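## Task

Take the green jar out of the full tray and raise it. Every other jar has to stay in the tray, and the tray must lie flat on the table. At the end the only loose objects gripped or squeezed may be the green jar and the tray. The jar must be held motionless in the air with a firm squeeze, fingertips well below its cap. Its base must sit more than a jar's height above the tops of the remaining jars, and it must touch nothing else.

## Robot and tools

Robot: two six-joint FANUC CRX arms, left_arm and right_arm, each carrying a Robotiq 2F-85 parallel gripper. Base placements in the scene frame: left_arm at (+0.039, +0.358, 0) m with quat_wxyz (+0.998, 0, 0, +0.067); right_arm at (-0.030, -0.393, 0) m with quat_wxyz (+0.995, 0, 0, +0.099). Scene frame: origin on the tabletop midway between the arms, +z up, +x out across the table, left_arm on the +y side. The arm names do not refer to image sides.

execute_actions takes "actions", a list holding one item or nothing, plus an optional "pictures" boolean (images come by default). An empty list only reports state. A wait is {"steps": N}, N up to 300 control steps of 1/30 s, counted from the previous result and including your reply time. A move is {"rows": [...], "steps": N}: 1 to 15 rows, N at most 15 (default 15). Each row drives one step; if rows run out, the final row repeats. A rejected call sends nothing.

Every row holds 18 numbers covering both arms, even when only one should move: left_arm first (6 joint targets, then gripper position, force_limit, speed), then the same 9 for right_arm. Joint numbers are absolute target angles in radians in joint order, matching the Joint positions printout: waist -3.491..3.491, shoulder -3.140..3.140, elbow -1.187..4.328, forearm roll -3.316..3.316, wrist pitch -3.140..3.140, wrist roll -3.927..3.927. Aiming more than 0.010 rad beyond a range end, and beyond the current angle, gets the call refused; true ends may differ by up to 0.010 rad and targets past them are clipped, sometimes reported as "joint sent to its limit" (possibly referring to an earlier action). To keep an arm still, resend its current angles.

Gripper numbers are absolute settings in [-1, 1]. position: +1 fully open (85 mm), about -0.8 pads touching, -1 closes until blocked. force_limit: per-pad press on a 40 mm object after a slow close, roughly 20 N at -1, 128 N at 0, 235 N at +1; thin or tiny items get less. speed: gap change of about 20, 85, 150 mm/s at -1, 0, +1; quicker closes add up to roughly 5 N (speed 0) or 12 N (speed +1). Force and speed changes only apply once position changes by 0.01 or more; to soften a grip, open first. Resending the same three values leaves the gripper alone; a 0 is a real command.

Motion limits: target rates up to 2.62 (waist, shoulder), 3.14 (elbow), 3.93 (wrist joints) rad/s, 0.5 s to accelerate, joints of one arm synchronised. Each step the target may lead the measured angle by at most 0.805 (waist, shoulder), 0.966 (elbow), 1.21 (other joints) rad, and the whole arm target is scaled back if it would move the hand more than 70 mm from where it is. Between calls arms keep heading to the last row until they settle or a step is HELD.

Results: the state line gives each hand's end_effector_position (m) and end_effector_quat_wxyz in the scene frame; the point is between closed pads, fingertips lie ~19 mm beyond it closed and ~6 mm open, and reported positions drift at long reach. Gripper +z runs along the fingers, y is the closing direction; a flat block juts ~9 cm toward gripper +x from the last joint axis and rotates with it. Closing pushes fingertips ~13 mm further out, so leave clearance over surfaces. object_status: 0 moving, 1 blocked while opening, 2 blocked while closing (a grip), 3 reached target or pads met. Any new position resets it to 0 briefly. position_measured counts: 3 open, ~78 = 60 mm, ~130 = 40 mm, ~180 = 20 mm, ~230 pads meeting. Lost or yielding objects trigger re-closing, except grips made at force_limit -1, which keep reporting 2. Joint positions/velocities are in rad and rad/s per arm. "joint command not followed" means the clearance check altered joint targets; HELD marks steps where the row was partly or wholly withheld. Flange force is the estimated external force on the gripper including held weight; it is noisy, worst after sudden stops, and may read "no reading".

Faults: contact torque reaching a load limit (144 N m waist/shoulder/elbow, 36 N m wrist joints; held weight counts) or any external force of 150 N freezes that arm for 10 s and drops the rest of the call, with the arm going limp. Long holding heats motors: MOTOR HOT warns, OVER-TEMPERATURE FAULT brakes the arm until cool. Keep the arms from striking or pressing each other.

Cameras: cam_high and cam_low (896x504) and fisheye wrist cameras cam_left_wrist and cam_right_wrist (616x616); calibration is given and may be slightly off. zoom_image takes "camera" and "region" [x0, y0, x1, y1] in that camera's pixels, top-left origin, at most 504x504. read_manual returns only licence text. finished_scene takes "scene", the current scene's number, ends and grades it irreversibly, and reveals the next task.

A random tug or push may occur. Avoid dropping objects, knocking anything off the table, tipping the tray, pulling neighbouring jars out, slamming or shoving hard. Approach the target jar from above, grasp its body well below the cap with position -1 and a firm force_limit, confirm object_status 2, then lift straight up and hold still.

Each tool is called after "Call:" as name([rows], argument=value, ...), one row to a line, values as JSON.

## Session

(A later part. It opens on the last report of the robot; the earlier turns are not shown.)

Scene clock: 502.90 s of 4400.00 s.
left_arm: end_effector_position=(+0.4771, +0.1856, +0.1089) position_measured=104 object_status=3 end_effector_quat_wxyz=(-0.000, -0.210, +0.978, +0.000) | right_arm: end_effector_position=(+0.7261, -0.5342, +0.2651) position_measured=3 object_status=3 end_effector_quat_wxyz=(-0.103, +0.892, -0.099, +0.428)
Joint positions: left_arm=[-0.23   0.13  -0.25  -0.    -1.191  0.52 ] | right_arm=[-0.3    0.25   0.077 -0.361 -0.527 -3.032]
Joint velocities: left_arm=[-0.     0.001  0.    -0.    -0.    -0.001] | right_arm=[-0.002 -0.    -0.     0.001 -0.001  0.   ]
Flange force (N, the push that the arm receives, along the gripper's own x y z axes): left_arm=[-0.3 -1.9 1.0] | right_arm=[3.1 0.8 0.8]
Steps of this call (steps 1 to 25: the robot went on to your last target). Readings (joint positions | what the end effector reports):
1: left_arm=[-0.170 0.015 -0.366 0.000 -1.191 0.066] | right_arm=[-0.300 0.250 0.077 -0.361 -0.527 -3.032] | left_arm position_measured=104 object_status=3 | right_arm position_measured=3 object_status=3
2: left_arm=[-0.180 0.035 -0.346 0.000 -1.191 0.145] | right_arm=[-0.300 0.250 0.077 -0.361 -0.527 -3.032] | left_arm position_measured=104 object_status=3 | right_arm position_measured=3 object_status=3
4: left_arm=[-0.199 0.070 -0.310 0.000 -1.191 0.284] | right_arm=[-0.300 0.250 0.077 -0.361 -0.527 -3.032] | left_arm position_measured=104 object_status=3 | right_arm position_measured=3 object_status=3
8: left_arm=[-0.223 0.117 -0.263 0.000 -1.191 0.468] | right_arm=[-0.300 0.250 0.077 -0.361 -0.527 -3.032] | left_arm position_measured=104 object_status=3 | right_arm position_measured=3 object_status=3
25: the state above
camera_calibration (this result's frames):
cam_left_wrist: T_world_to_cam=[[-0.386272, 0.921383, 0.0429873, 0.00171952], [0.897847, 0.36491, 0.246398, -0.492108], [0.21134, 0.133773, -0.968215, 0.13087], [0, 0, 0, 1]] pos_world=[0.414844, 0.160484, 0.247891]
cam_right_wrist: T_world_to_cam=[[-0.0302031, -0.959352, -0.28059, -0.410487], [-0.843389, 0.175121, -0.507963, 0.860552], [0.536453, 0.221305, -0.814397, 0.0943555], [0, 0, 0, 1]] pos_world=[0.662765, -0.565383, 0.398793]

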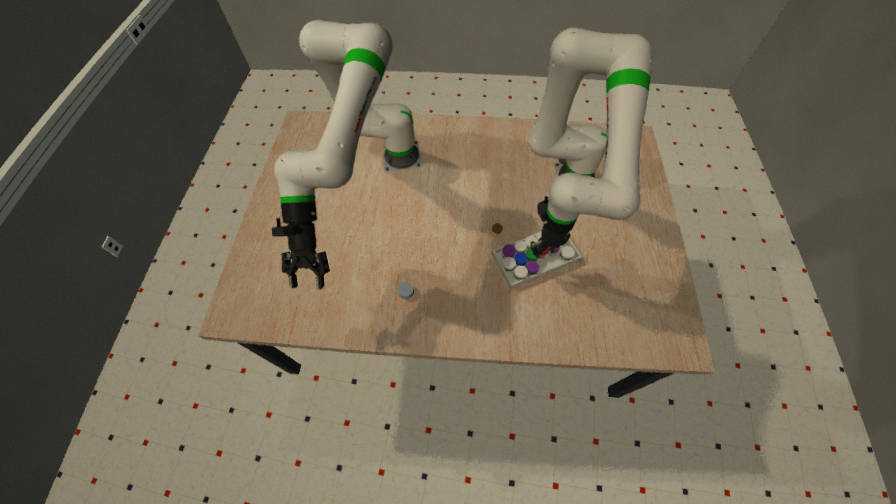

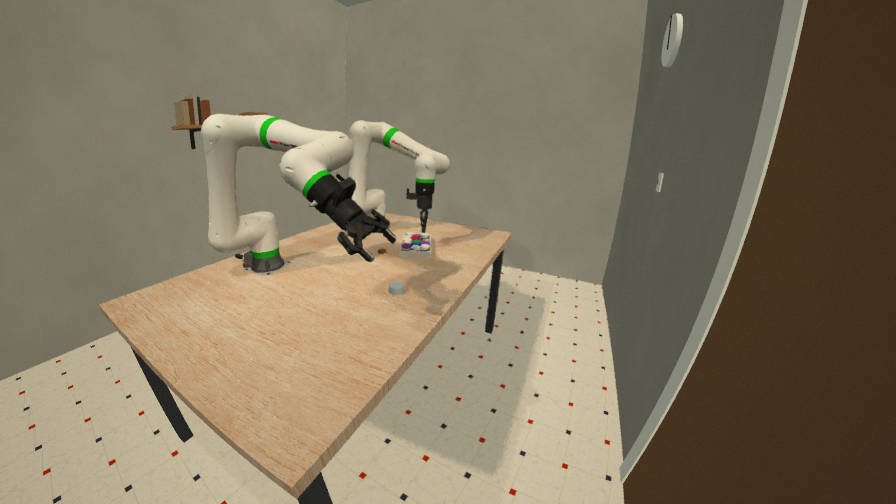

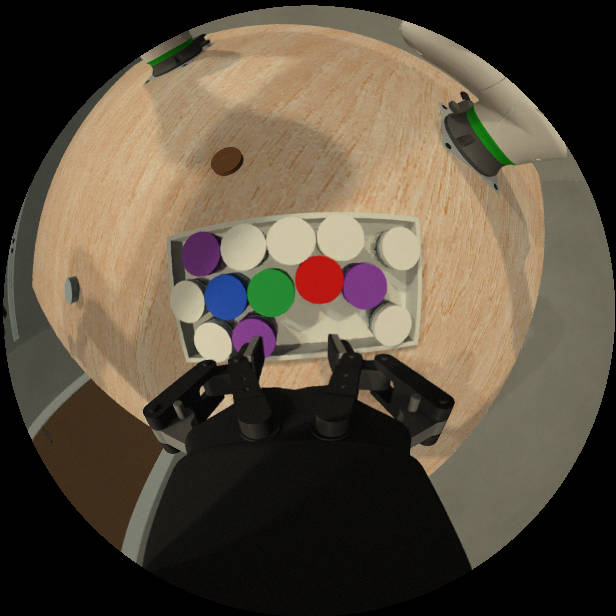

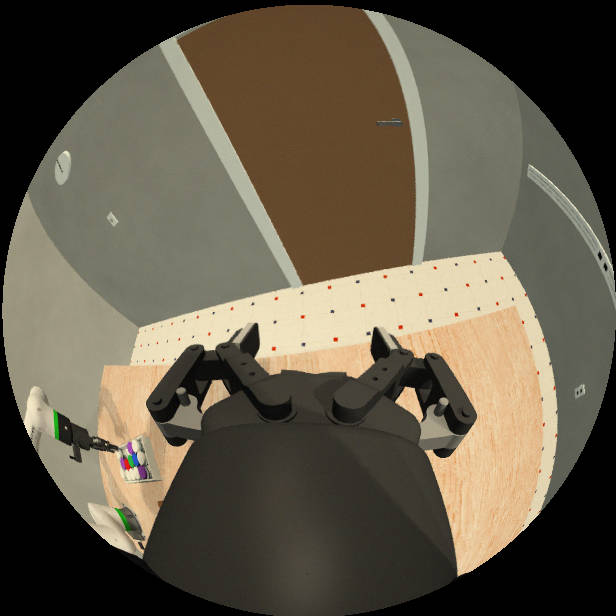

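Call:
execute_actions([
  {"rows":[[-0.2448,0.2804,-0.1767,0,-1.1137,0.5348,0.2,-0.5,-0.5,-0.3,0.25,0.077,-0.361,-0.527,-3.032,1,0,0]]},
])

Call:
zoom_image(camera="cam_left_wrist", region=[150, 180, 450, 400])

Scene clock: 557.23 s of 4400.00 s.
left_arm: end_effector_position=(+0.5211, +0.1740, +0.0661) position_measured=104 object_status=3 end_effector_quat_wxyz=(+0.000, -0.210, +0.978, -0.000) | right_arm: end_effector_position=(+0.7261, -0.5342, +0.2651) position_measured=3 object_status=3 end_effector_quat_wxyz=(-0.103, +0.892, -0.099, +0.428)
Joint positions: left_arm=[-0.245  0.28  -0.177 -0.    -1.114  0.535] | right_arm=[-0.3    0.25   0.077 -0.361 -0.527 -3.032]
Joint velocities: left_arm=[ 0.    -0.    -0.    -0.002  0.    -0.001] | right_arm=[ 0.001 -0.    -0.     0.001  0.001 -0.001]
Flange force (N, the push that the arm receives, along the gripper's own x y z axes): left_arm=[-2.4 -3.2 2.5] | right_arm=[1.0 -0.4 -0.2]
Steps of this call (steps 1 to 15: the robot went on to your last target; steps 16 to 90: nothing new was sent; then 50.83 s passed at rest; steps 91 to 105: all 15 steps of this action). Readings (joint positions | what the end effector reports):
91: left_arm=[-0.230 0.130 -0.250 -0.000 -1.191 0.520] | right_arm=[-0.300 0.250 0.077 -0.361 -0.527 -3.032] | left_arm position_measured=104 object_status=3 | right_arm position_measured=3 object_status=3
92: left_arm=[-0.230 0.134 -0.248 -0.000 -1.189 0.520] | right_arm=[-0.300 0.250 0.077 -0.361 -0.527 -3.032] | left_arm position_measured=104 object_status=3 | right_arm position_measured=3 object_status=3
94: left_arm=[-0.233 0.160 -0.236 -0.000 -1.176 0.523] | right_arm=[-0.300 0.250 0.077 -0.361 -0.527 -3.032] | left_arm position_measured=104 object_status=3 | right_arm position_measured=3 object_status=3
98: left_arm=[-0.242 0.252 -0.191 -0.000 -1.128 0.532] | right_arm=[-0.300 0.250 0.077 -0.361 -0.527 -3.032] | left_arm position_measured=104 object_status=3 | right_arm position_measured=3 object_status=3
105: the state above
camera_calibration (this result's frames):
cam_left_wrist: T_world_to_cam=[[-0.386277, 0.921383, 0.0429297, 0.0312606], [0.897818, 0.364912, 0.246499, -0.516782], [0.211455, 0.13376, -0.968192, 0.0816728], [0, 0, 0, 1]] pos_world=[0.458782, 0.148853, 0.205119]
cam_right_wrist: T_world_to_cam=[[-0.0302031, -0.959352, -0.28059, -0.410487], [-0.84339, 0.175121, -0.507963, 0.860552], [0.536453, 0.221305, -0.814397, 0.0943555], [0, 0, 0, 1]] pos_world=[0.662765, -0.565383, 0.398793]

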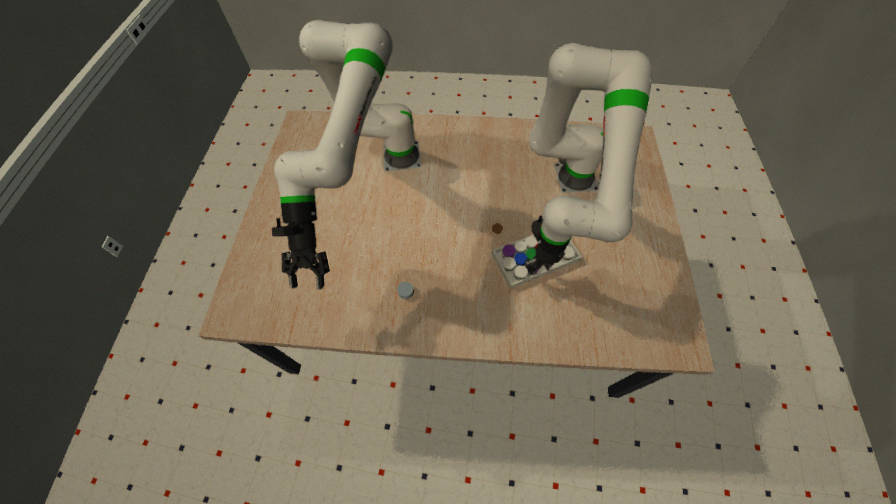

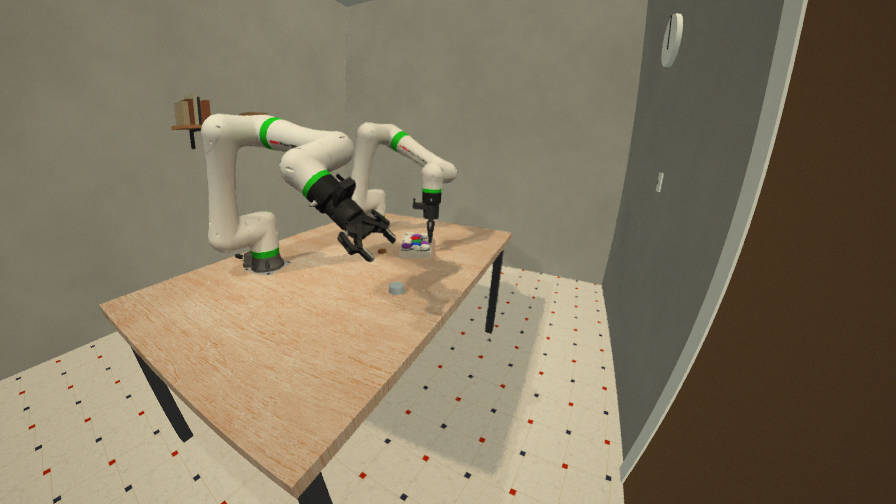

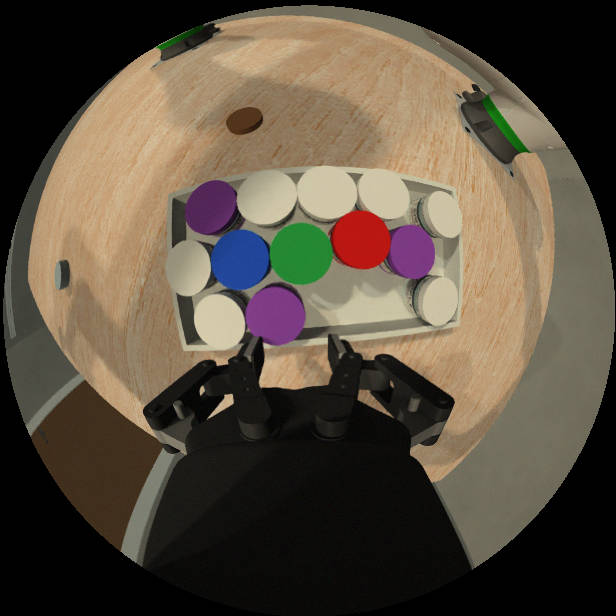

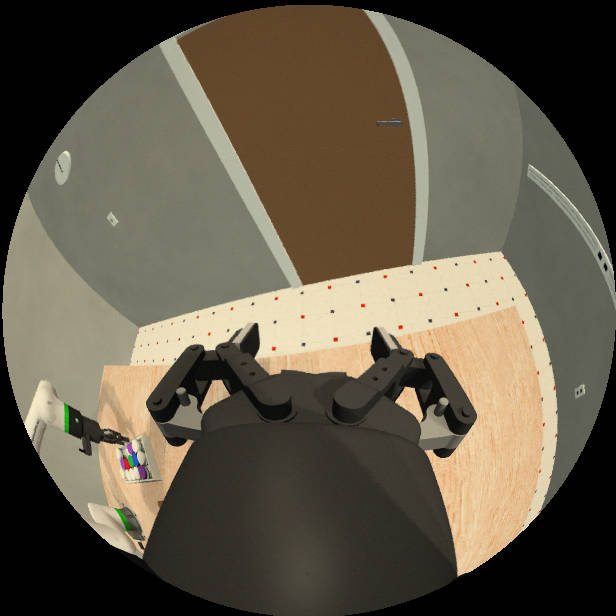

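Region (150, 180, 450, 400) of cam_left_wrist's 616x616 image, scaled by 1.680, with more detail than that image has; it fills the top 370 rows of this view, and the rest is white.

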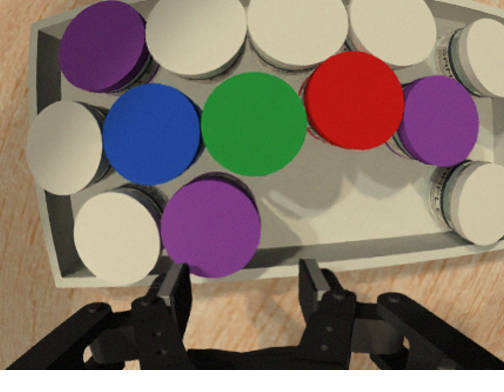

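Call:
execute_actions([
  {"rows":[[-0.2592,0.2953,-0.1574,0,-1.1181,0.5492,0.2,-0.5,-0.5,-0.3,0.25,0.077,-0.361,-0.527,-3.032,1,0,0],[-0.2592,0.2953,-0.1574,0,-1.1181,0.5492,0.2,-0.5,-0.5,-0.3,0.25,0.077,-0.361,-0.527,-3.032,1,0,0],[-0.2592,0.2953,-0.1574,0,-1.1181,0.5492,0.2,-0.5,-0.5,-0.3,0.25,0.077,-0.361,-0.527,-3.032,1,0,0],[-0.2592,0.2953,-0.1574,0,-1.1181,0.5492,0.2,-0.5,-0.5,-0.3,0.25,0.077,-0.361,-0.527,-3.032,1,0,0],[-0.2592,0.2953,-0.1574,0,-1.1181,0.5492,0.2,-0.5,-0.5,-0.3,0.25,0.077,-0.361,-0.527,-3.032,1,0,0],[-0.2592,0.2953,-0.1574,0,-1.1181,0.5492,0.2,-0.5,-0.5,-0.3,0.25,0.077,-0.361,-0.527,-3.032,1,0,0],[-0.2592,0.3002,-0.1625,0,-1.108,0.5492,0.2,-0.5,-0.5,-0.3,0.25,0.077,-0.361,-0.527,-3.032,1,0,0],[-0.2592,0.3002,-0.1625,0,-1.108,0.5492,0.2,-0.5,-0.5,-0.3,0.25,0.077,-0.361,-0.527,-3.032,1,0,0],[-0.2592,0.3051,-0.1677,0,-1.098,0.5492,0.2,-0.5,-0.5,-0.3,0.25,0.077,-0.361,-0.527,-3.032,1,0,0]]},
])

Call:
zoom_image(camera="cam_left_wrist", region=[150, 180, 450, 400])

Scene clock: 575.87 s of 4400.00 s.
left_arm: end_effector_position=(+0.5250, +0.1662, +0.0573) position_measured=104 object_status=3 end_effector_quat_wxyz=(+0.000, -0.210, +0.978, -0.000) | right_arm: end_effector_position=(+0.7261, -0.5342, +0.2651) position_measured=3 object_status=3 end_effector_quat_wxyz=(-0.103, +0.892, -0.099, +0.428)
Joint positions: left_arm=[-0.259  0.305 -0.167 -0.    -1.098  0.549] | right_arm=[-0.3    0.25   0.077 -0.361 -0.527 -3.032]
Joint velocities: left_arm=[ 0.     0.005 -0.004 -0.001  0.008  0.001] | right_arm=[ 0.001 -0.    -0.     0.002  0.     0.   ]
Flange force (N, the push that the arm receives, along the gripper's own x y z axes): left_arm=[-3.5 -4.5 -1.4] | right_arm=[1.4 -0.5 0.4]
Steps of this call (steps 1 to 15: the robot went on to your last target; steps 16 to 90: nothing new was sent; then 15.13 s passed at rest; steps 91 to 105: all 15 steps of this action). Readings (joint positions | what the end effector reports):
91: left_arm=[-0.245 0.281 -0.176 -0.000 -1.114 0.535] | right_arm=[-0.300 0.250 0.077 -0.361 -0.527 -3.032] | left_arm position_measured=104 object_status=3 | right_arm position_measured=3 object_status=3
92: left_arm=[-0.248 0.284 -0.172 -0.000 -1.114 0.539] | right_arm=[-0.300 0.250 0.077 -0.361 -0.527 -3.032] | left_arm position_measured=104 object_status=3 | right_arm position_measured=3 object_status=3
94: left_arm=[-0.256 0.292 -0.161 -0.000 -1.117 0.546] | right_arm=[-0.300 0.250 0.077 -0.361 -0.527 -3.032] | left_arm position_measured=104 object_status=3 | right_arm position_measured=3 object_status=3
98: left_arm=[-0.259 0.297 -0.159 -0.000 -1.115 0.549] | right_arm=[-0.300 0.250 0.077 -0.361 -0.527 -3.032] | left_arm position_measured=104 object_status=3 | right_arm position_measured=3 object_status=3
105: the state above
camera_calibration (this result's frames):
cam_left_wrist: T_world_to_cam=[[-0.386279, 0.921382, 0.0429325, 0.0403125], [0.897819, 0.364915, 0.246492, -0.51533], [0.211447, 0.133761, -0.968193, 0.0733544], [0, 0, 0, 1]] pos_world=[0.462734, 0.141097, 0.196315]
cam_right_wrist: T_world_to_cam=[[-0.0302029, -0.959352, -0.28059, -0.410487], [-0.84339, 0.17512, -0.507964, 0.860552], [0.536453, 0.221305, -0.814397, 0.0943555], [0, 0, 0, 1]] pos_world=[0.662765, -0.565383, 0.398793]

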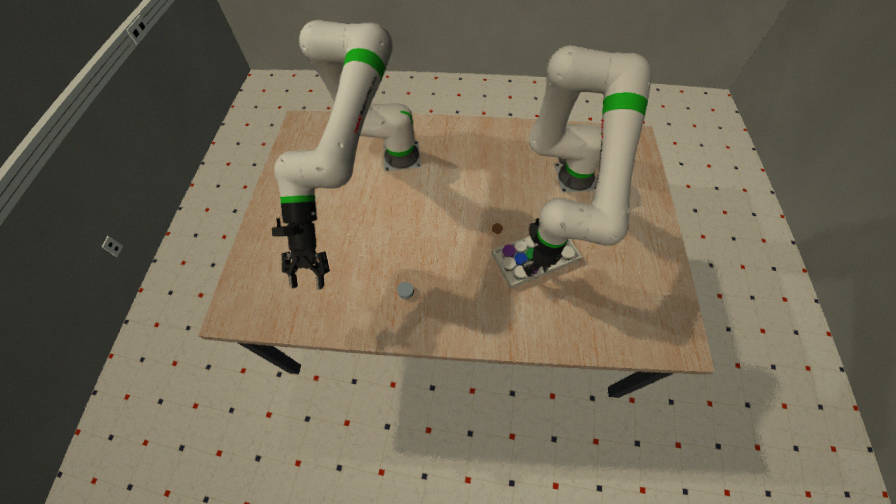

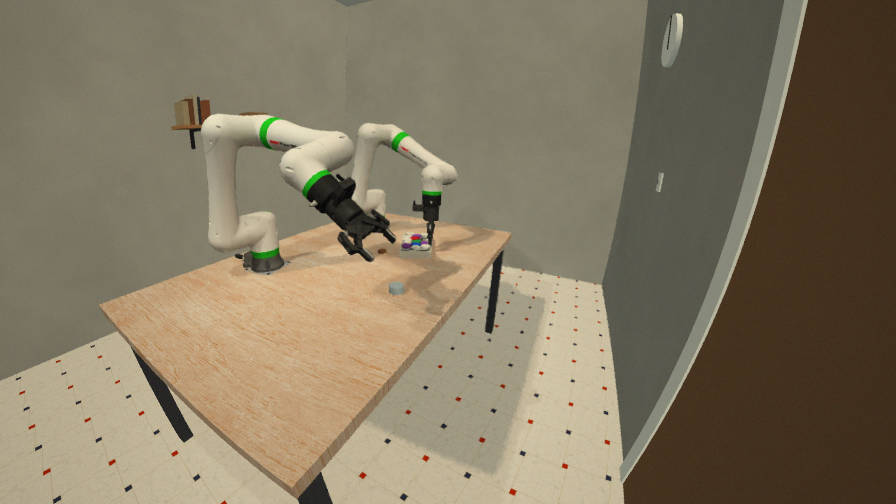

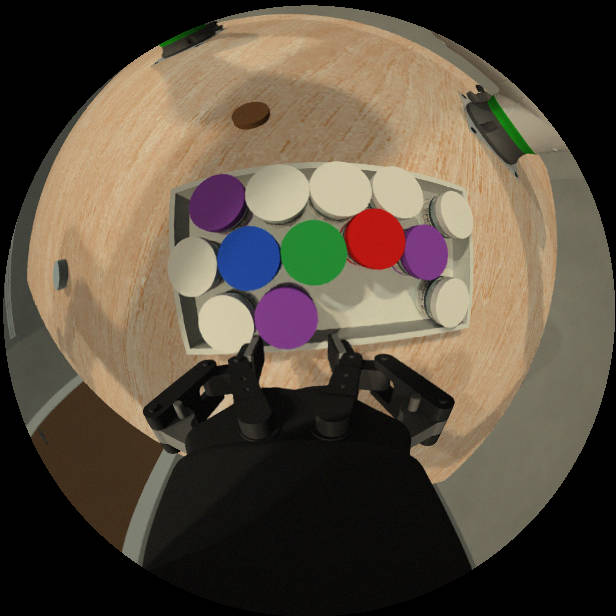

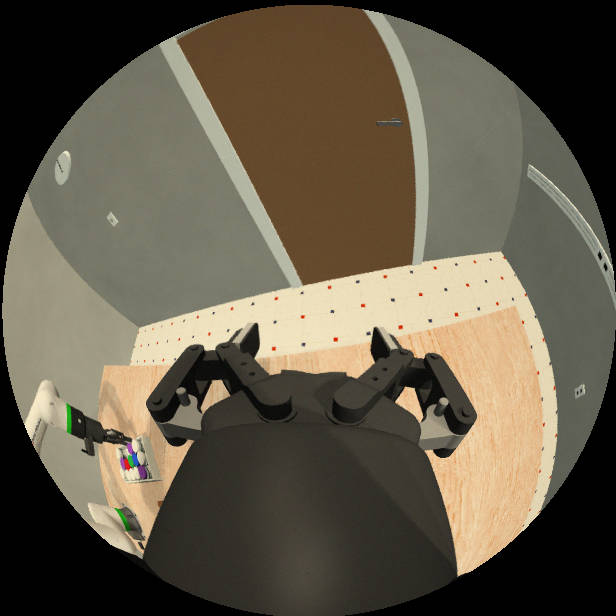

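Region (150, 180, 450, 400) of cam_left_wrist's 616x616 image, scaled by 1.680, with more detail than that image has; it fills the top 370 rows of this view, and the rest is white.

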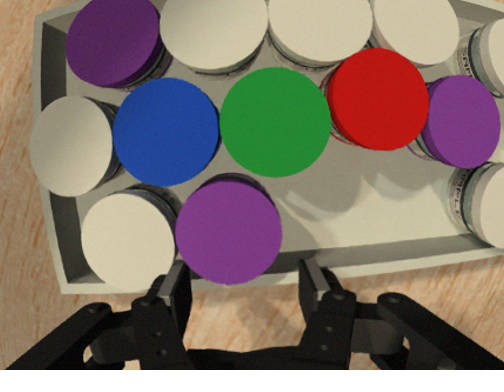

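Call:
execute_actions([
  {"rows":[[-0.2611,0.3013,-0.1726,0,-1.0968,0.5511,0.2,-0.5,-0.5,-0.3,0.25,0.077,-0.361,-0.527,-3.032,1,0,0],[-0.263,0.2976,-0.1775,0,-1.0957,0.553,0.2,-0.5,-0.5,-0.3,0.25,0.077,-0.361,-0.527,-3.032,1,0,0],[-0.265,0.2938,-0.1825,0,-1.0945,0.555,0.2,-0.5,-0.5,-0.3,0.25,0.077,-0.361,-0.527,-3.032,1,0,0],[-0.2669,0.2901,-0.1874,0,-1.0934,0.5569,0.2,-0.5,-0.5,-0.3,0.25,0.077,-0.361,-0.527,-3.032,1,0,0],[-0.2688,0.2863,-0.1923,0,-1.0922,0.5588,0.2,-0.5,-0.5,-0.3,0.25,0.077,-0.361,-0.527,-3.032,1,0,0],[-0.2707,0.2825,-0.1972,0,-1.091,0.5607,0.2,-0.5,-0.5,-0.3,0.25,0.077,-0.361,-0.527,-3.032,1,0,0],[-0.2726,0.2788,-0.2021,0,-1.0899,0.5626,0.2,-0.5,-0.5,-0.3,0.25,0.077,-0.361,-0.527,-3.032,1,0,0],[-0.2746,0.275,-0.2071,0,-1.0887,0.5646,0.2,-0.5,-0.5,-0.3,0.25,0.077,-0.361,-0.527,-3.032,1,0,0],[-0.2765,0.2713,-0.212,0,-1.0876,0.5665,0.2,-0.5,-0.5,-0.3,0.25,0.077,-0.361,-0.527,-3.032,1,0,0],[-0.2784,0.2675,-0.2169,0,-1.0864,0.5684,0.2,-0.5,-0.5,-0.3,0.25,0.077,-0.361,-0.527,-3.032,1,0,0]]},
])

Call:
zoom_image(camera="cam_left_wrist", region=[150, 180, 450, 400])

Scene clock: 590.60 s of 4400.00 s.
left_arm: end_effector_position=(+0.5046, +0.1595, +0.0570) position_measured=104 object_status=3 end_effector_quat_wxyz=(+0.000, -0.210, +0.978, -0.000) | right_arm: end_effector_position=(+0.7261, -0.5342, +0.2651) position_measured=3 object_status=3 end_effector_quat_wxyz=(-0.103, +0.892, -0.099, +0.428)
Joint positions: left_arm=[-0.278  0.268 -0.216 -0.    -1.087  0.568] | right_arm=[-0.3    0.25   0.077 -0.361 -0.527 -3.032]
Joint velocities: left_arm=[-0.004 -0.008 -0.009  0.001  0.002  0.003] | right_arm=[-0.001  0.001 -0.     0.     0.001  0.   ]
Flange force (N, the push that the arm receives, along the gripper's own x y z axes): left_arm=[-2.4 1.5 -13.1] | right_arm=[2.3 1.3 0.4]
Steps of this call (steps 1 to 15: the robot went on to your last target; steps 16 to 90: nothing new was sent; then 11.23 s passed at rest; steps 91 to 105: all 15 steps of this action). Readings (joint positions | what the end effector reports):
91: left_arm=[-0.259 0.305 -0.168 -0.000 -1.098 0.549] | right_arm=[-0.300 0.250 0.077 -0.361 -0.527 -3.032] | left_arm position_measured=104 object_status=3 | right_arm position_measured=3 object_status=3
92: left_arm=[-0.260 0.304 -0.170 -0.000 -1.097 0.550] | right_arm=[-0.300 0.250 0.077 -0.361 -0.527 -3.032] | left_arm position_measured=104 object_status=3 | right_arm position_measured=3 object_status=3
94: left_arm=[-0.263 0.298 -0.177 -0.000 -1.096 0.553] | right_arm=[-0.300 0.250 0.077 -0.361 -0.527 -3.032] | left_arm position_measured=104 object_status=3 | right_arm position_measured=3 object_status=3
98: left_arm=[-0.270 0.284 -0.195 -0.000 -1.092 0.560] | right_arm=[-0.300 0.250 0.077 -0.361 -0.527 -3.032] | left_arm position_measured=104 object_status=3 | right_arm position_measured=3 object_status=3
105: the state above
camera_calibration (this result's frames):
cam_left_wrist: T_world_to_cam=[[-0.386306, 0.921371, 0.0429262, 0.0386699], [0.897806, 0.364941, 0.2465, -0.494472], [0.211452, 0.133764, -0.968192, 0.0783058], [0, 0, 0, 1]] pos_world=[0.44232, 0.134349, 0.196042]
cam_right_wrist: T_world_to_cam=[[-0.030203, -0.959352, -0.28059, -0.410487], [-0.84339, 0.17512, -0.507964, 0.860552], [0.536453, 0.221304, -0.814397, 0.0943555], [0, 0, 0, 1]] pos_world=[0.662765, -0.565383, 0.398793]

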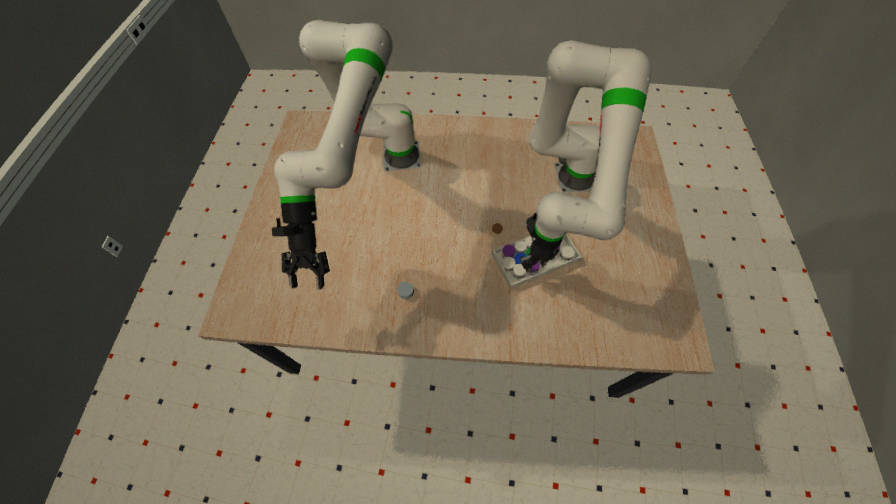

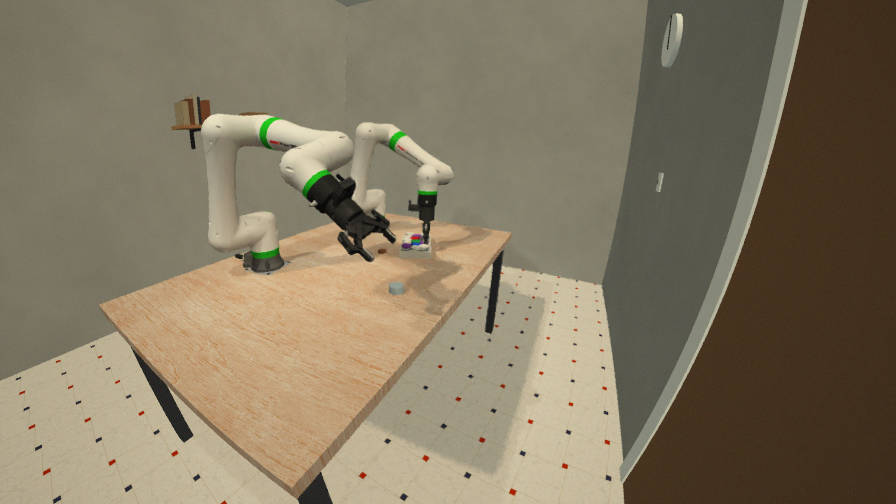

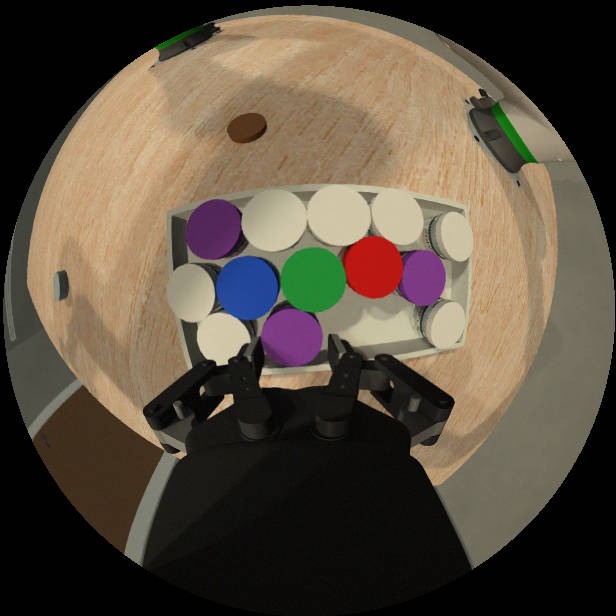

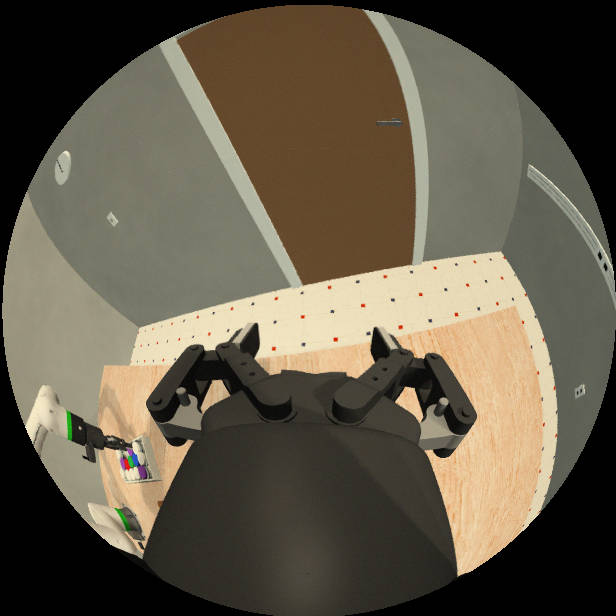

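Region (150, 180, 450, 400) of cam_left_wrist's 616x616 image, scaled by 1.680, with more detail than that image has; it fills the top 370 rows of this view, and the rest is white.

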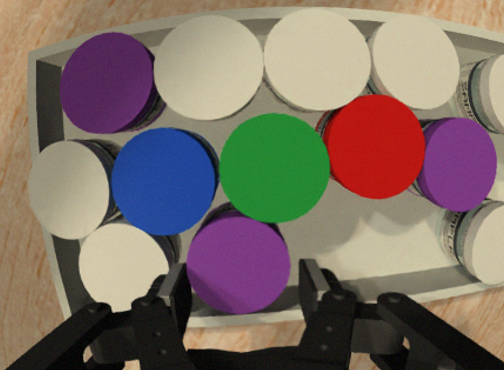

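Call:
execute_actions([
  {"rows":[[-0.2784,0.2675,-0.2169,0,-1.0864,0.5684,-1,-0.7,-0.6,-0.3,0.25,0.077,-0.361,-0.527,-3.032,1,0,0]]},
])

Scene clock: 596.30 s of 4400.00 s.
left_arm: end_effector_position=(+0.5043, +0.1593, +0.0570) position_measured=124 object_status=2 end_effector_quat_wxyz=(+0.000, -0.211, +0.978, -0.000) | right_arm: end_effector_position=(+0.7261, -0.5342, +0.2651) position_measured=3 object_status=3 end_effector_quat_wxyz=(-0.103, +0.892, -0.099, +0.428)
Joint positions: left_arm=[-0.278  0.267 -0.217  0.    -1.086  0.568] | right_arm=[-0.3    0.25   0.077 -0.361 -0.527 -3.032]
Joint velocities: left_arm=[ 0.001 -0.002  0.001 -0.001 -0.001 -0.001] | right_arm=[ 0.001  0.001 -0.     0.003  0.001 -0.   ]
Flange force (N, the push that the arm receives, along the gripper's own x y z axes): left_arm=[-5.7 6.1 -43.8] | right_arm=[3.6 1.0 1.9]
Steps of this call (steps 1 to 15: the robot went on to your last target; steps 16 to 90: nothing new was sent; then 2.20 s passed at rest; steps 91 to 105: all 15 steps of this action). Readings (joint positions | what the end effector reports):
91: left_arm=[-0.278 0.267 -0.217 -0.000 -1.086 0.568] | right_arm=[-0.300 0.250 0.077 -0.361 -0.527 -3.032] | left_arm position_measured=104 object_status=0 | right_arm position_measured=3 object_status=3
92: left_arm=[-0.278 0.267 -0.217 -0.000 -1.086 0.568] | right_arm=[-0.300 0.250 0.077 -0.361 -0.527 -3.032] | left_arm position_measured=104 object_status=0 | right_arm position_measured=3 object_status=3
94: left_arm=[-0.278 0.267 -0.217 0.000 -1.086 0.568] | right_arm=[-0.300 0.250 0.077 -0.361 -0.527 -3.032] | left_arm position_measured=110 object_status=0 | right_arm position_measured=3 object_status=3
98: left_arm=[-0.278 0.267 -0.217 0.000 -1.086 0.568] | right_arm=[-0.300 0.250 0.077 -0.361 -0.527 -3.032] | left_arm position_measured=123 object_status=0 | right_arm position_measured=3 object_status=3
105: the state above
camera_calibration (this result's frames):
cam_left_wrist: T_world_to_cam=[[-0.386314, 0.921371, 0.0428554, 0.0386828], [0.897813, 0.364974, 0.246425, -0.494168], [0.211408, 0.133673, -0.968214, 0.0784356], [0, 0, 0, 1]] pos_world=[0.442032, 0.134233, 0.19606]
cam_right_wrist: T_world_to_cam=[[-0.0302031, -0.959352, -0.28059, -0.410487], [-0.843389, 0.175121, -0.507964, 0.860552], [0.536453, 0.221304, -0.814397, 0.0943554], [0, 0, 0, 1]] pos_world=[0.662765, -0.565383, 0.398793]

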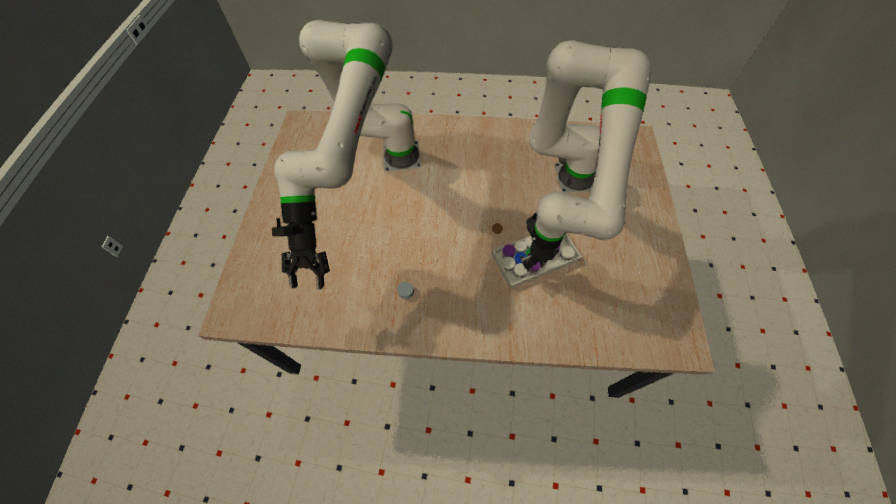

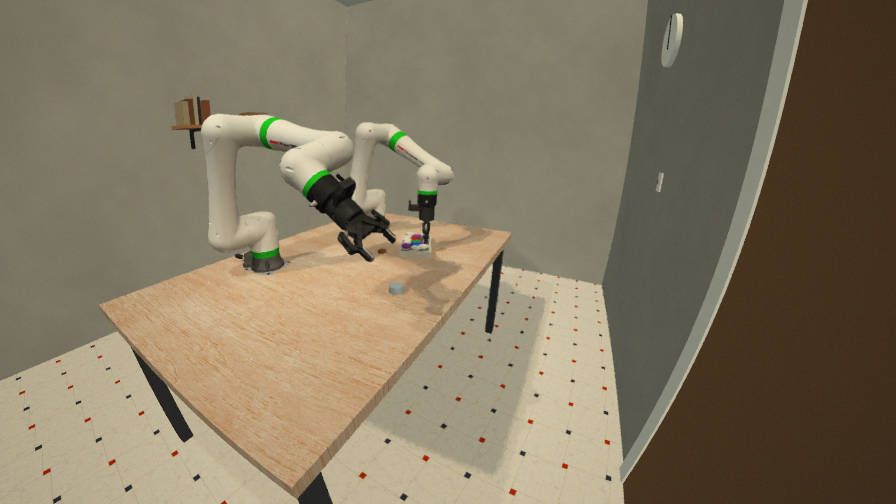

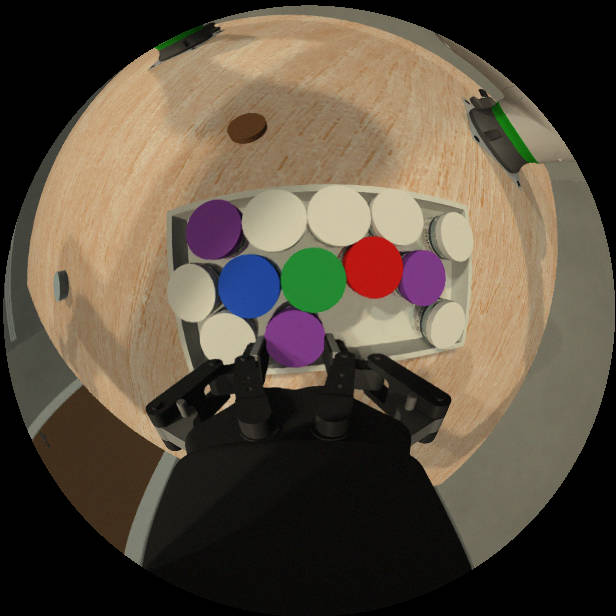

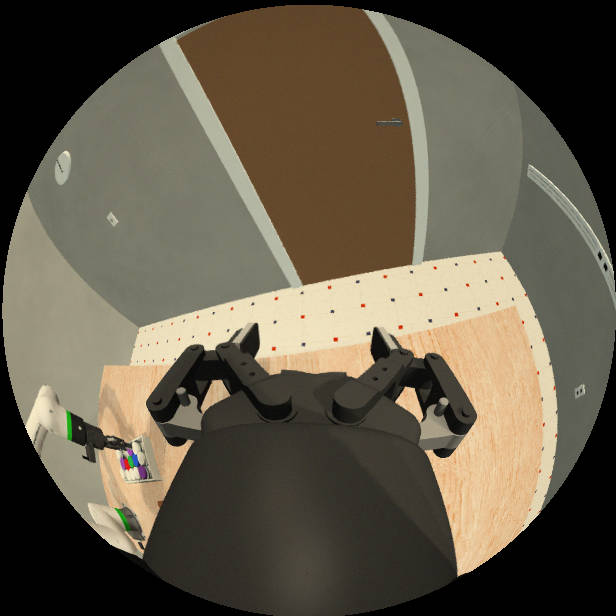

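Call:
execute_actions([
  {"rows":[[-0.2784,0.262,-0.2107,0,-1.0979,0.5684,-1,-0.7,-0.6,-0.3,0.25,0.077,-0.361,-0.527,-3.032,1,0,0],[-0.2784,0.262,-0.2107,0,-1.0979,0.5684,-1,-0.7,-0.6,-0.3,0.25,0.077,-0.361,-0.527,-3.032,1,0,0],[-0.2784,0.262,-0.2107,0,-1.0979,0.5684,-1,-0.7,-0.6,-0.3,0.25,0.077,-0.361,-0.527,-3.032,1,0,0],[-0.2784,0.262,-0.2107,0,-1.0979,0.5684,-1,-0.7,-0.6,-0.3,0.25,0.077,-0.361,-0.527,-3.032,1,0,0],[-0.2784,0.262,-0.2107,0,-1.0979,0.5684,-1,-0.7,-0.6,-0.3,0.25,0.077,-0.361,-0.527,-3.032,1,0,0],[-0.2748,0.269,-0.2021,0,-1.0995,0.5648,-1,-0.7,-0.6,-0.3,0.25,0.077,-0.361,-0.527,-3.032,1,0,0]],"steps":12},
], pictures=false)

Call:
execute_actions([
  {"rows":[[-0.2659,0.2599,-0.2133,0,-1.0975,0.5559,-1,-0.7,-0.6,-0.3,0.25,0.077,-0.361,-0.527,-3.032,1,0,0],[-0.2569,0.2508,-0.2244,0,-1.0954,0.5469,-1,-0.7,-0.6,-0.3,0.25,0.077,-0.361,-0.527,-3.032,1,0,0],[-0.248,0.2417,-0.2356,0,-1.0934,0.538,-1,-0.7,-0.6,-0.3,0.25,0.077,-0.361,-0.527,-3.032,1,0,0],[-0.239,0.2326,-0.2468,0,-1.0913,0.529,-1,-0.7,-0.6,-0.3,0.25,0.077,-0.361,-0.527,-3.032,1,0,0],[-0.2301,0.2235,-0.2579,0,-1.0893,0.5201,-1,-0.7,-0.6,-0.3,0.25,0.077,-0.361,-0.527,-3.032,1,0,0],[-0.2212,0.2144,-0.2691,0,-1.0873,0.5112,-1,-0.7,-0.6,-0.3,0.25,0.077,-0.361,-0.527,-3.032,1,0,0],[-0.2122,0.2052,-0.2803,0,-1.0852,0.5022,-1,-0.7,-0.6,-0.3,0.25,0.077,-0.361,-0.527,-3.032,1,0,0],[-0.2033,0.1961,-0.2914,0,-1.0832,0.4933,-1,-0.7,-0.6,-0.3,0.25,0.077,-0.361,-0.527,-3.032,1,0,0],[-0.1943,0.187,-0.3026,0,-1.0811,0.4843,-1,-0.7,-0.6,-0.3,0.25,0.077,-0.361,-0.527,-3.032,1,0,0],[-0.1854,0.1779,-0.3138,0,-1.0791,0.4754,-1,-0.7,-0.6,-0.3,0.25,0.077,-0.361,-0.527,-3.032,1,0,0],[-0.1764,0.1688,-0.3249,0,-1.077,0.4664,-1,-0.7,-0.6,-0.3,0.25,0.077,-0.361,-0.527,-3.032,1,0,0],[-0.1675,0.1597,-0.3361,0,-1.075,0.4575,-1,-0.7,-0.6,-0.3,0.25,0.077,-0.361,-0.527,-3.032,1,0,0]]},
], pictures=false)

Call:
execute_actions([
  {"steps":8},
])

Scene clock: 624.97 s of 4400.00 s.
left_arm: end_effector_position=(+0.5081, +0.1607, +0.0619) position_measured=124 object_status=2 end_effector_quat_wxyz=(+0.000, -0.210, +0.978, +0.000) | right_arm: end_effector_position=(+0.7261, -0.5342, +0.2651) position_measured=3 object_status=3 end_effector_quat_wxyz=(-0.103, +0.892, -0.099, +0.428)
Joint positions: left_arm=[-0.275  0.269 -0.202 -0.    -1.099  0.565] | right_arm=[-0.3    0.25   0.077 -0.361 -0.527 -3.032]
Joint velocities: left_arm=[ 0.002  0.003  0.005  0.002 -0.    -0.004] | right_arm=[-0.002  0.     0.     0.002 -0.001 -0.   ]
Flange force (N, the push that the arm receives, along the gripper's own x y z axes): left_arm=[-0.1 -3.3 1.7] | right_arm=[2.7 0.9 0.3]
Steps of this call (steps 1 to 15: the robot went on to your last target; steps 16 to 90: nothing new was sent; then 25.27 s passed at rest; steps 91 to 102: all 12 steps of this action). Readings (joint positions | what the end effector reports):
91: left_arm=[-0.278 0.267 -0.217 -0.000 -1.086 0.568] | right_arm=[-0.300 0.250 0.077 -0.361 -0.527 -3.032] | left_arm position_measured=124 object_status=2 | right_arm position_measured=3 object_status=3
92: left_arm=[-0.278 0.266 -0.215 -0.000 -1.090 0.568] | right_arm=[-0.300 0.250 0.077 -0.361 -0.527 -3.032] | left_arm position_measured=124 object_status=2 | right_arm position_measured=3 object_status=3
94: left_arm=[-0.278 0.263 -0.212 -0.000 -1.096 0.568] | right_arm=[-0.300 0.250 0.077 -0.361 -0.527 -3.032] | left_arm position_measured=124 object_status=2 | right_arm position_measured=3 object_status=3
98: left_arm=[-0.276 0.267 -0.205 -0.000 -1.099 0.566] | right_arm=[-0.300 0.250 0.077 -0.361 -0.527 -3.032] | left_arm position_measured=124 object_status=2 | right_arm position_measured=3 object_status=3
102: the state above

Scene clock: 625.47 s of 4400.00 s.
left_arm: end_effector_position=(+0.4795, +0.2114, +0.0621) position_measured=124 object_status=2 end_effector_quat_wxyz=(-0.000, -0.211, +0.978, +0.000) | right_arm: end_effector_position=(+0.7261, -0.5342, +0.2651) position_measured=3 object_status=3 end_effector_quat_wxyz=(-0.103, +0.892, -0.099, +0.428)
Joint positions: left_arm=[-0.172  0.165 -0.33  -0.    -1.076  0.462] | right_arm=[-0.3    0.25   0.077 -0.361 -0.527 -3.032]
Joint velocities: left_arm=[ 0.113 -0.117 -0.142 -0.001  0.027 -0.112] | right_arm=[ 0.  0.  0.  0. -0. -0.]
Flange force (N, the push that the arm receives, along the gripper's own x y z axes): left_arm=[8.1 11.7 -0.8] | right_arm=[2.8 0.6 0.8]
Steps of this call (steps 1 to 15: all 15 steps of this action). Readings (joint positions | what the end effector reports):
1: left_arm=[-0.274 0.269 -0.203 -0.000 -1.099 0.564] | right_arm=[-0.300 0.250 0.077 -0.361 -0.527 -3.032] | left_arm position_measured=124 object_status=2 | right_arm position_measured=3 object_status=3
2: left_arm=[-0.272 0.266 -0.206 -0.000 -1.099 0.562] | right_arm=[-0.300 0.250 0.077 -0.361 -0.527 -3.032] | left_arm position_measured=124 object_status=2 | right_arm position_measured=3 object_status=3
4: left_arm=[-0.260 0.254 -0.220 -0.000 -1.097 0.550] | right_arm=[-0.300 0.250 0.077 -0.361 -0.527 -3.032] | left_arm position_measured=124 object_status=2 | right_arm position_measured=3 object_status=3
8: left_arm=[-0.229 0.222 -0.259 -0.000 -1.089 0.519] | right_arm=[-0.300 0.250 0.077 -0.361 -0.527 -3.032] | left_arm position_measured=124 object_status=2 | right_arm position_measured=3 object_status=3
15: the state above

Scene clock: 625.73 s of 4400.00 s.
left_arm: end_effector_position=(+0.4780, +0.2136, +0.0620) position_measured=124 object_status=2 end_effector_quat_wxyz=(+0.000, -0.210, +0.978, -0.000) | right_arm: end_effector_position=(+0.7261, -0.5342, +0.2651) position_measured=3 object_status=3 end_effector_quat_wxyz=(-0.103, +0.892, -0.099, +0.428)
Joint positions: left_arm=[-0.168  0.16  -0.336  0.    -1.075  0.458] | right_arm=[-0.3    0.25   0.077 -0.361 -0.527 -3.032]
Joint velocities: left_arm=[ 0.002  0.    -0.001 -0.001 -0.    -0.   ] | right_arm=[ 0.001  0.     0.     0.001  0.001 -0.   ]
Flange force (N, the push that the arm receives, along the gripper's own x y z axes): left_arm=[-1.5 -0.5 2.0] | right_arm=[2.1 0.5 0.2]
Steps of this call (steps 1 to 8: the robot went on to your last target). Readings (joint positions | what the end effector reports):
1: left_arm=[-0.170 0.162 -0.333 -0.000 -1.076 0.460] | right_arm=[-0.300 0.250 0.077 -0.361 -0.527 -3.032] | left_arm position_measured=124 object_status=2 | right_arm position_measured=3 object_status=3
2: left_arm=[-0.169 0.161 -0.335 -0.000 -1.075 0.459] | right_arm=[-0.300 0.250 0.077 -0.361 -0.527 -3.032] | left_arm position_measured=124 object_status=2 | right_arm position_measured=3 object_status=3
4: left_arm=[-0.168 0.160 -0.336 0.000 -1.075 0.458] | right_arm=[-0.300 0.250 0.077 -0.361 -0.527 -3.032] | left_arm position_measured=124 object_status=2 | right_arm position_measured=3 object_status=3
8: the state above
camera_calibration (this result's frames):
cam_left_wrist: T_world_to_cam=[[-0.386263, 0.921388, 0.0429576, -0.0216873], [0.897842, 0.364903, 0.246426, -0.491589], [0.211379, 0.133754, -0.968209, 0.081586], [0, 0, 0, 1]] pos_world=[0.415746, 0.188452, 0.201064]
cam_right_wrist: T_world_to_cam=[[-0.030203, -0.959352, -0.28059, -0.410487], [-0.84339, 0.175121, -0.507963, 0.860552], [0.536453, 0.221305, -0.814397, 0.0943555], [0, 0, 0, 1]] pos_world=[0.662765, -0.565383, 0.398793]

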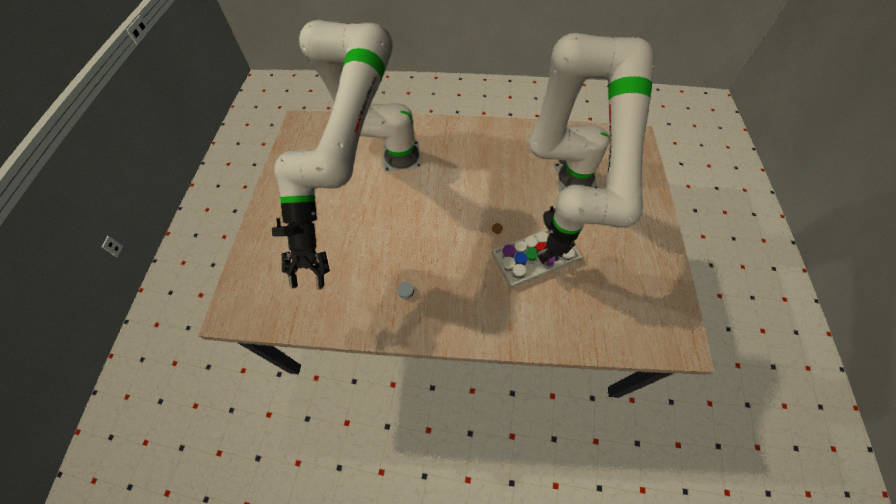

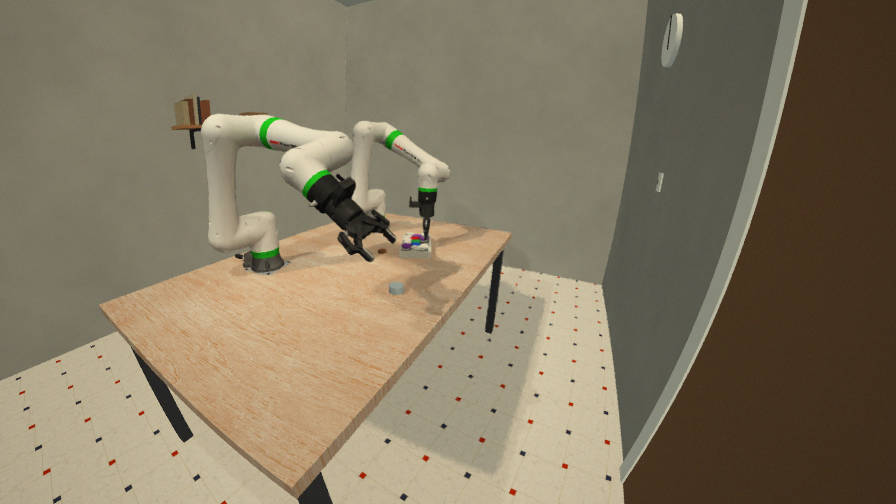

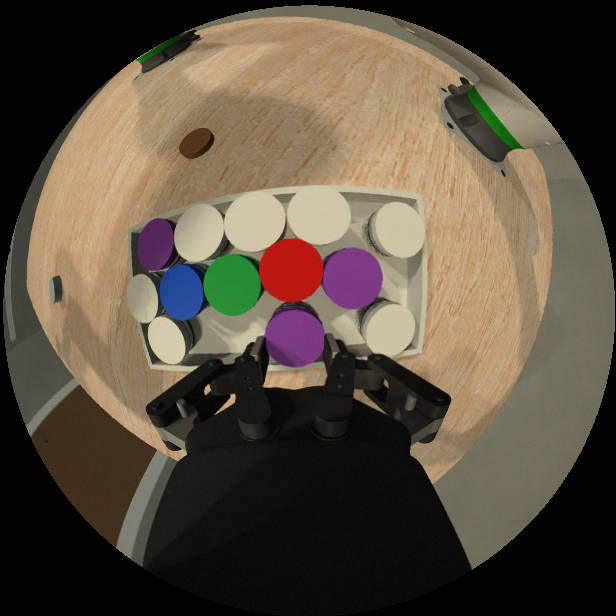

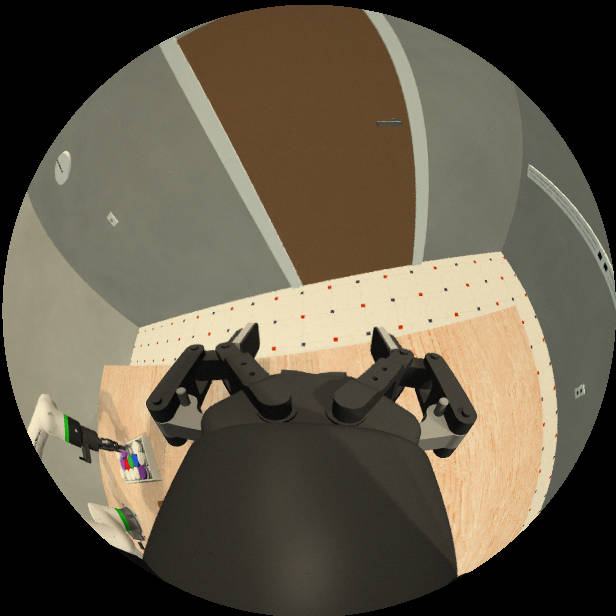

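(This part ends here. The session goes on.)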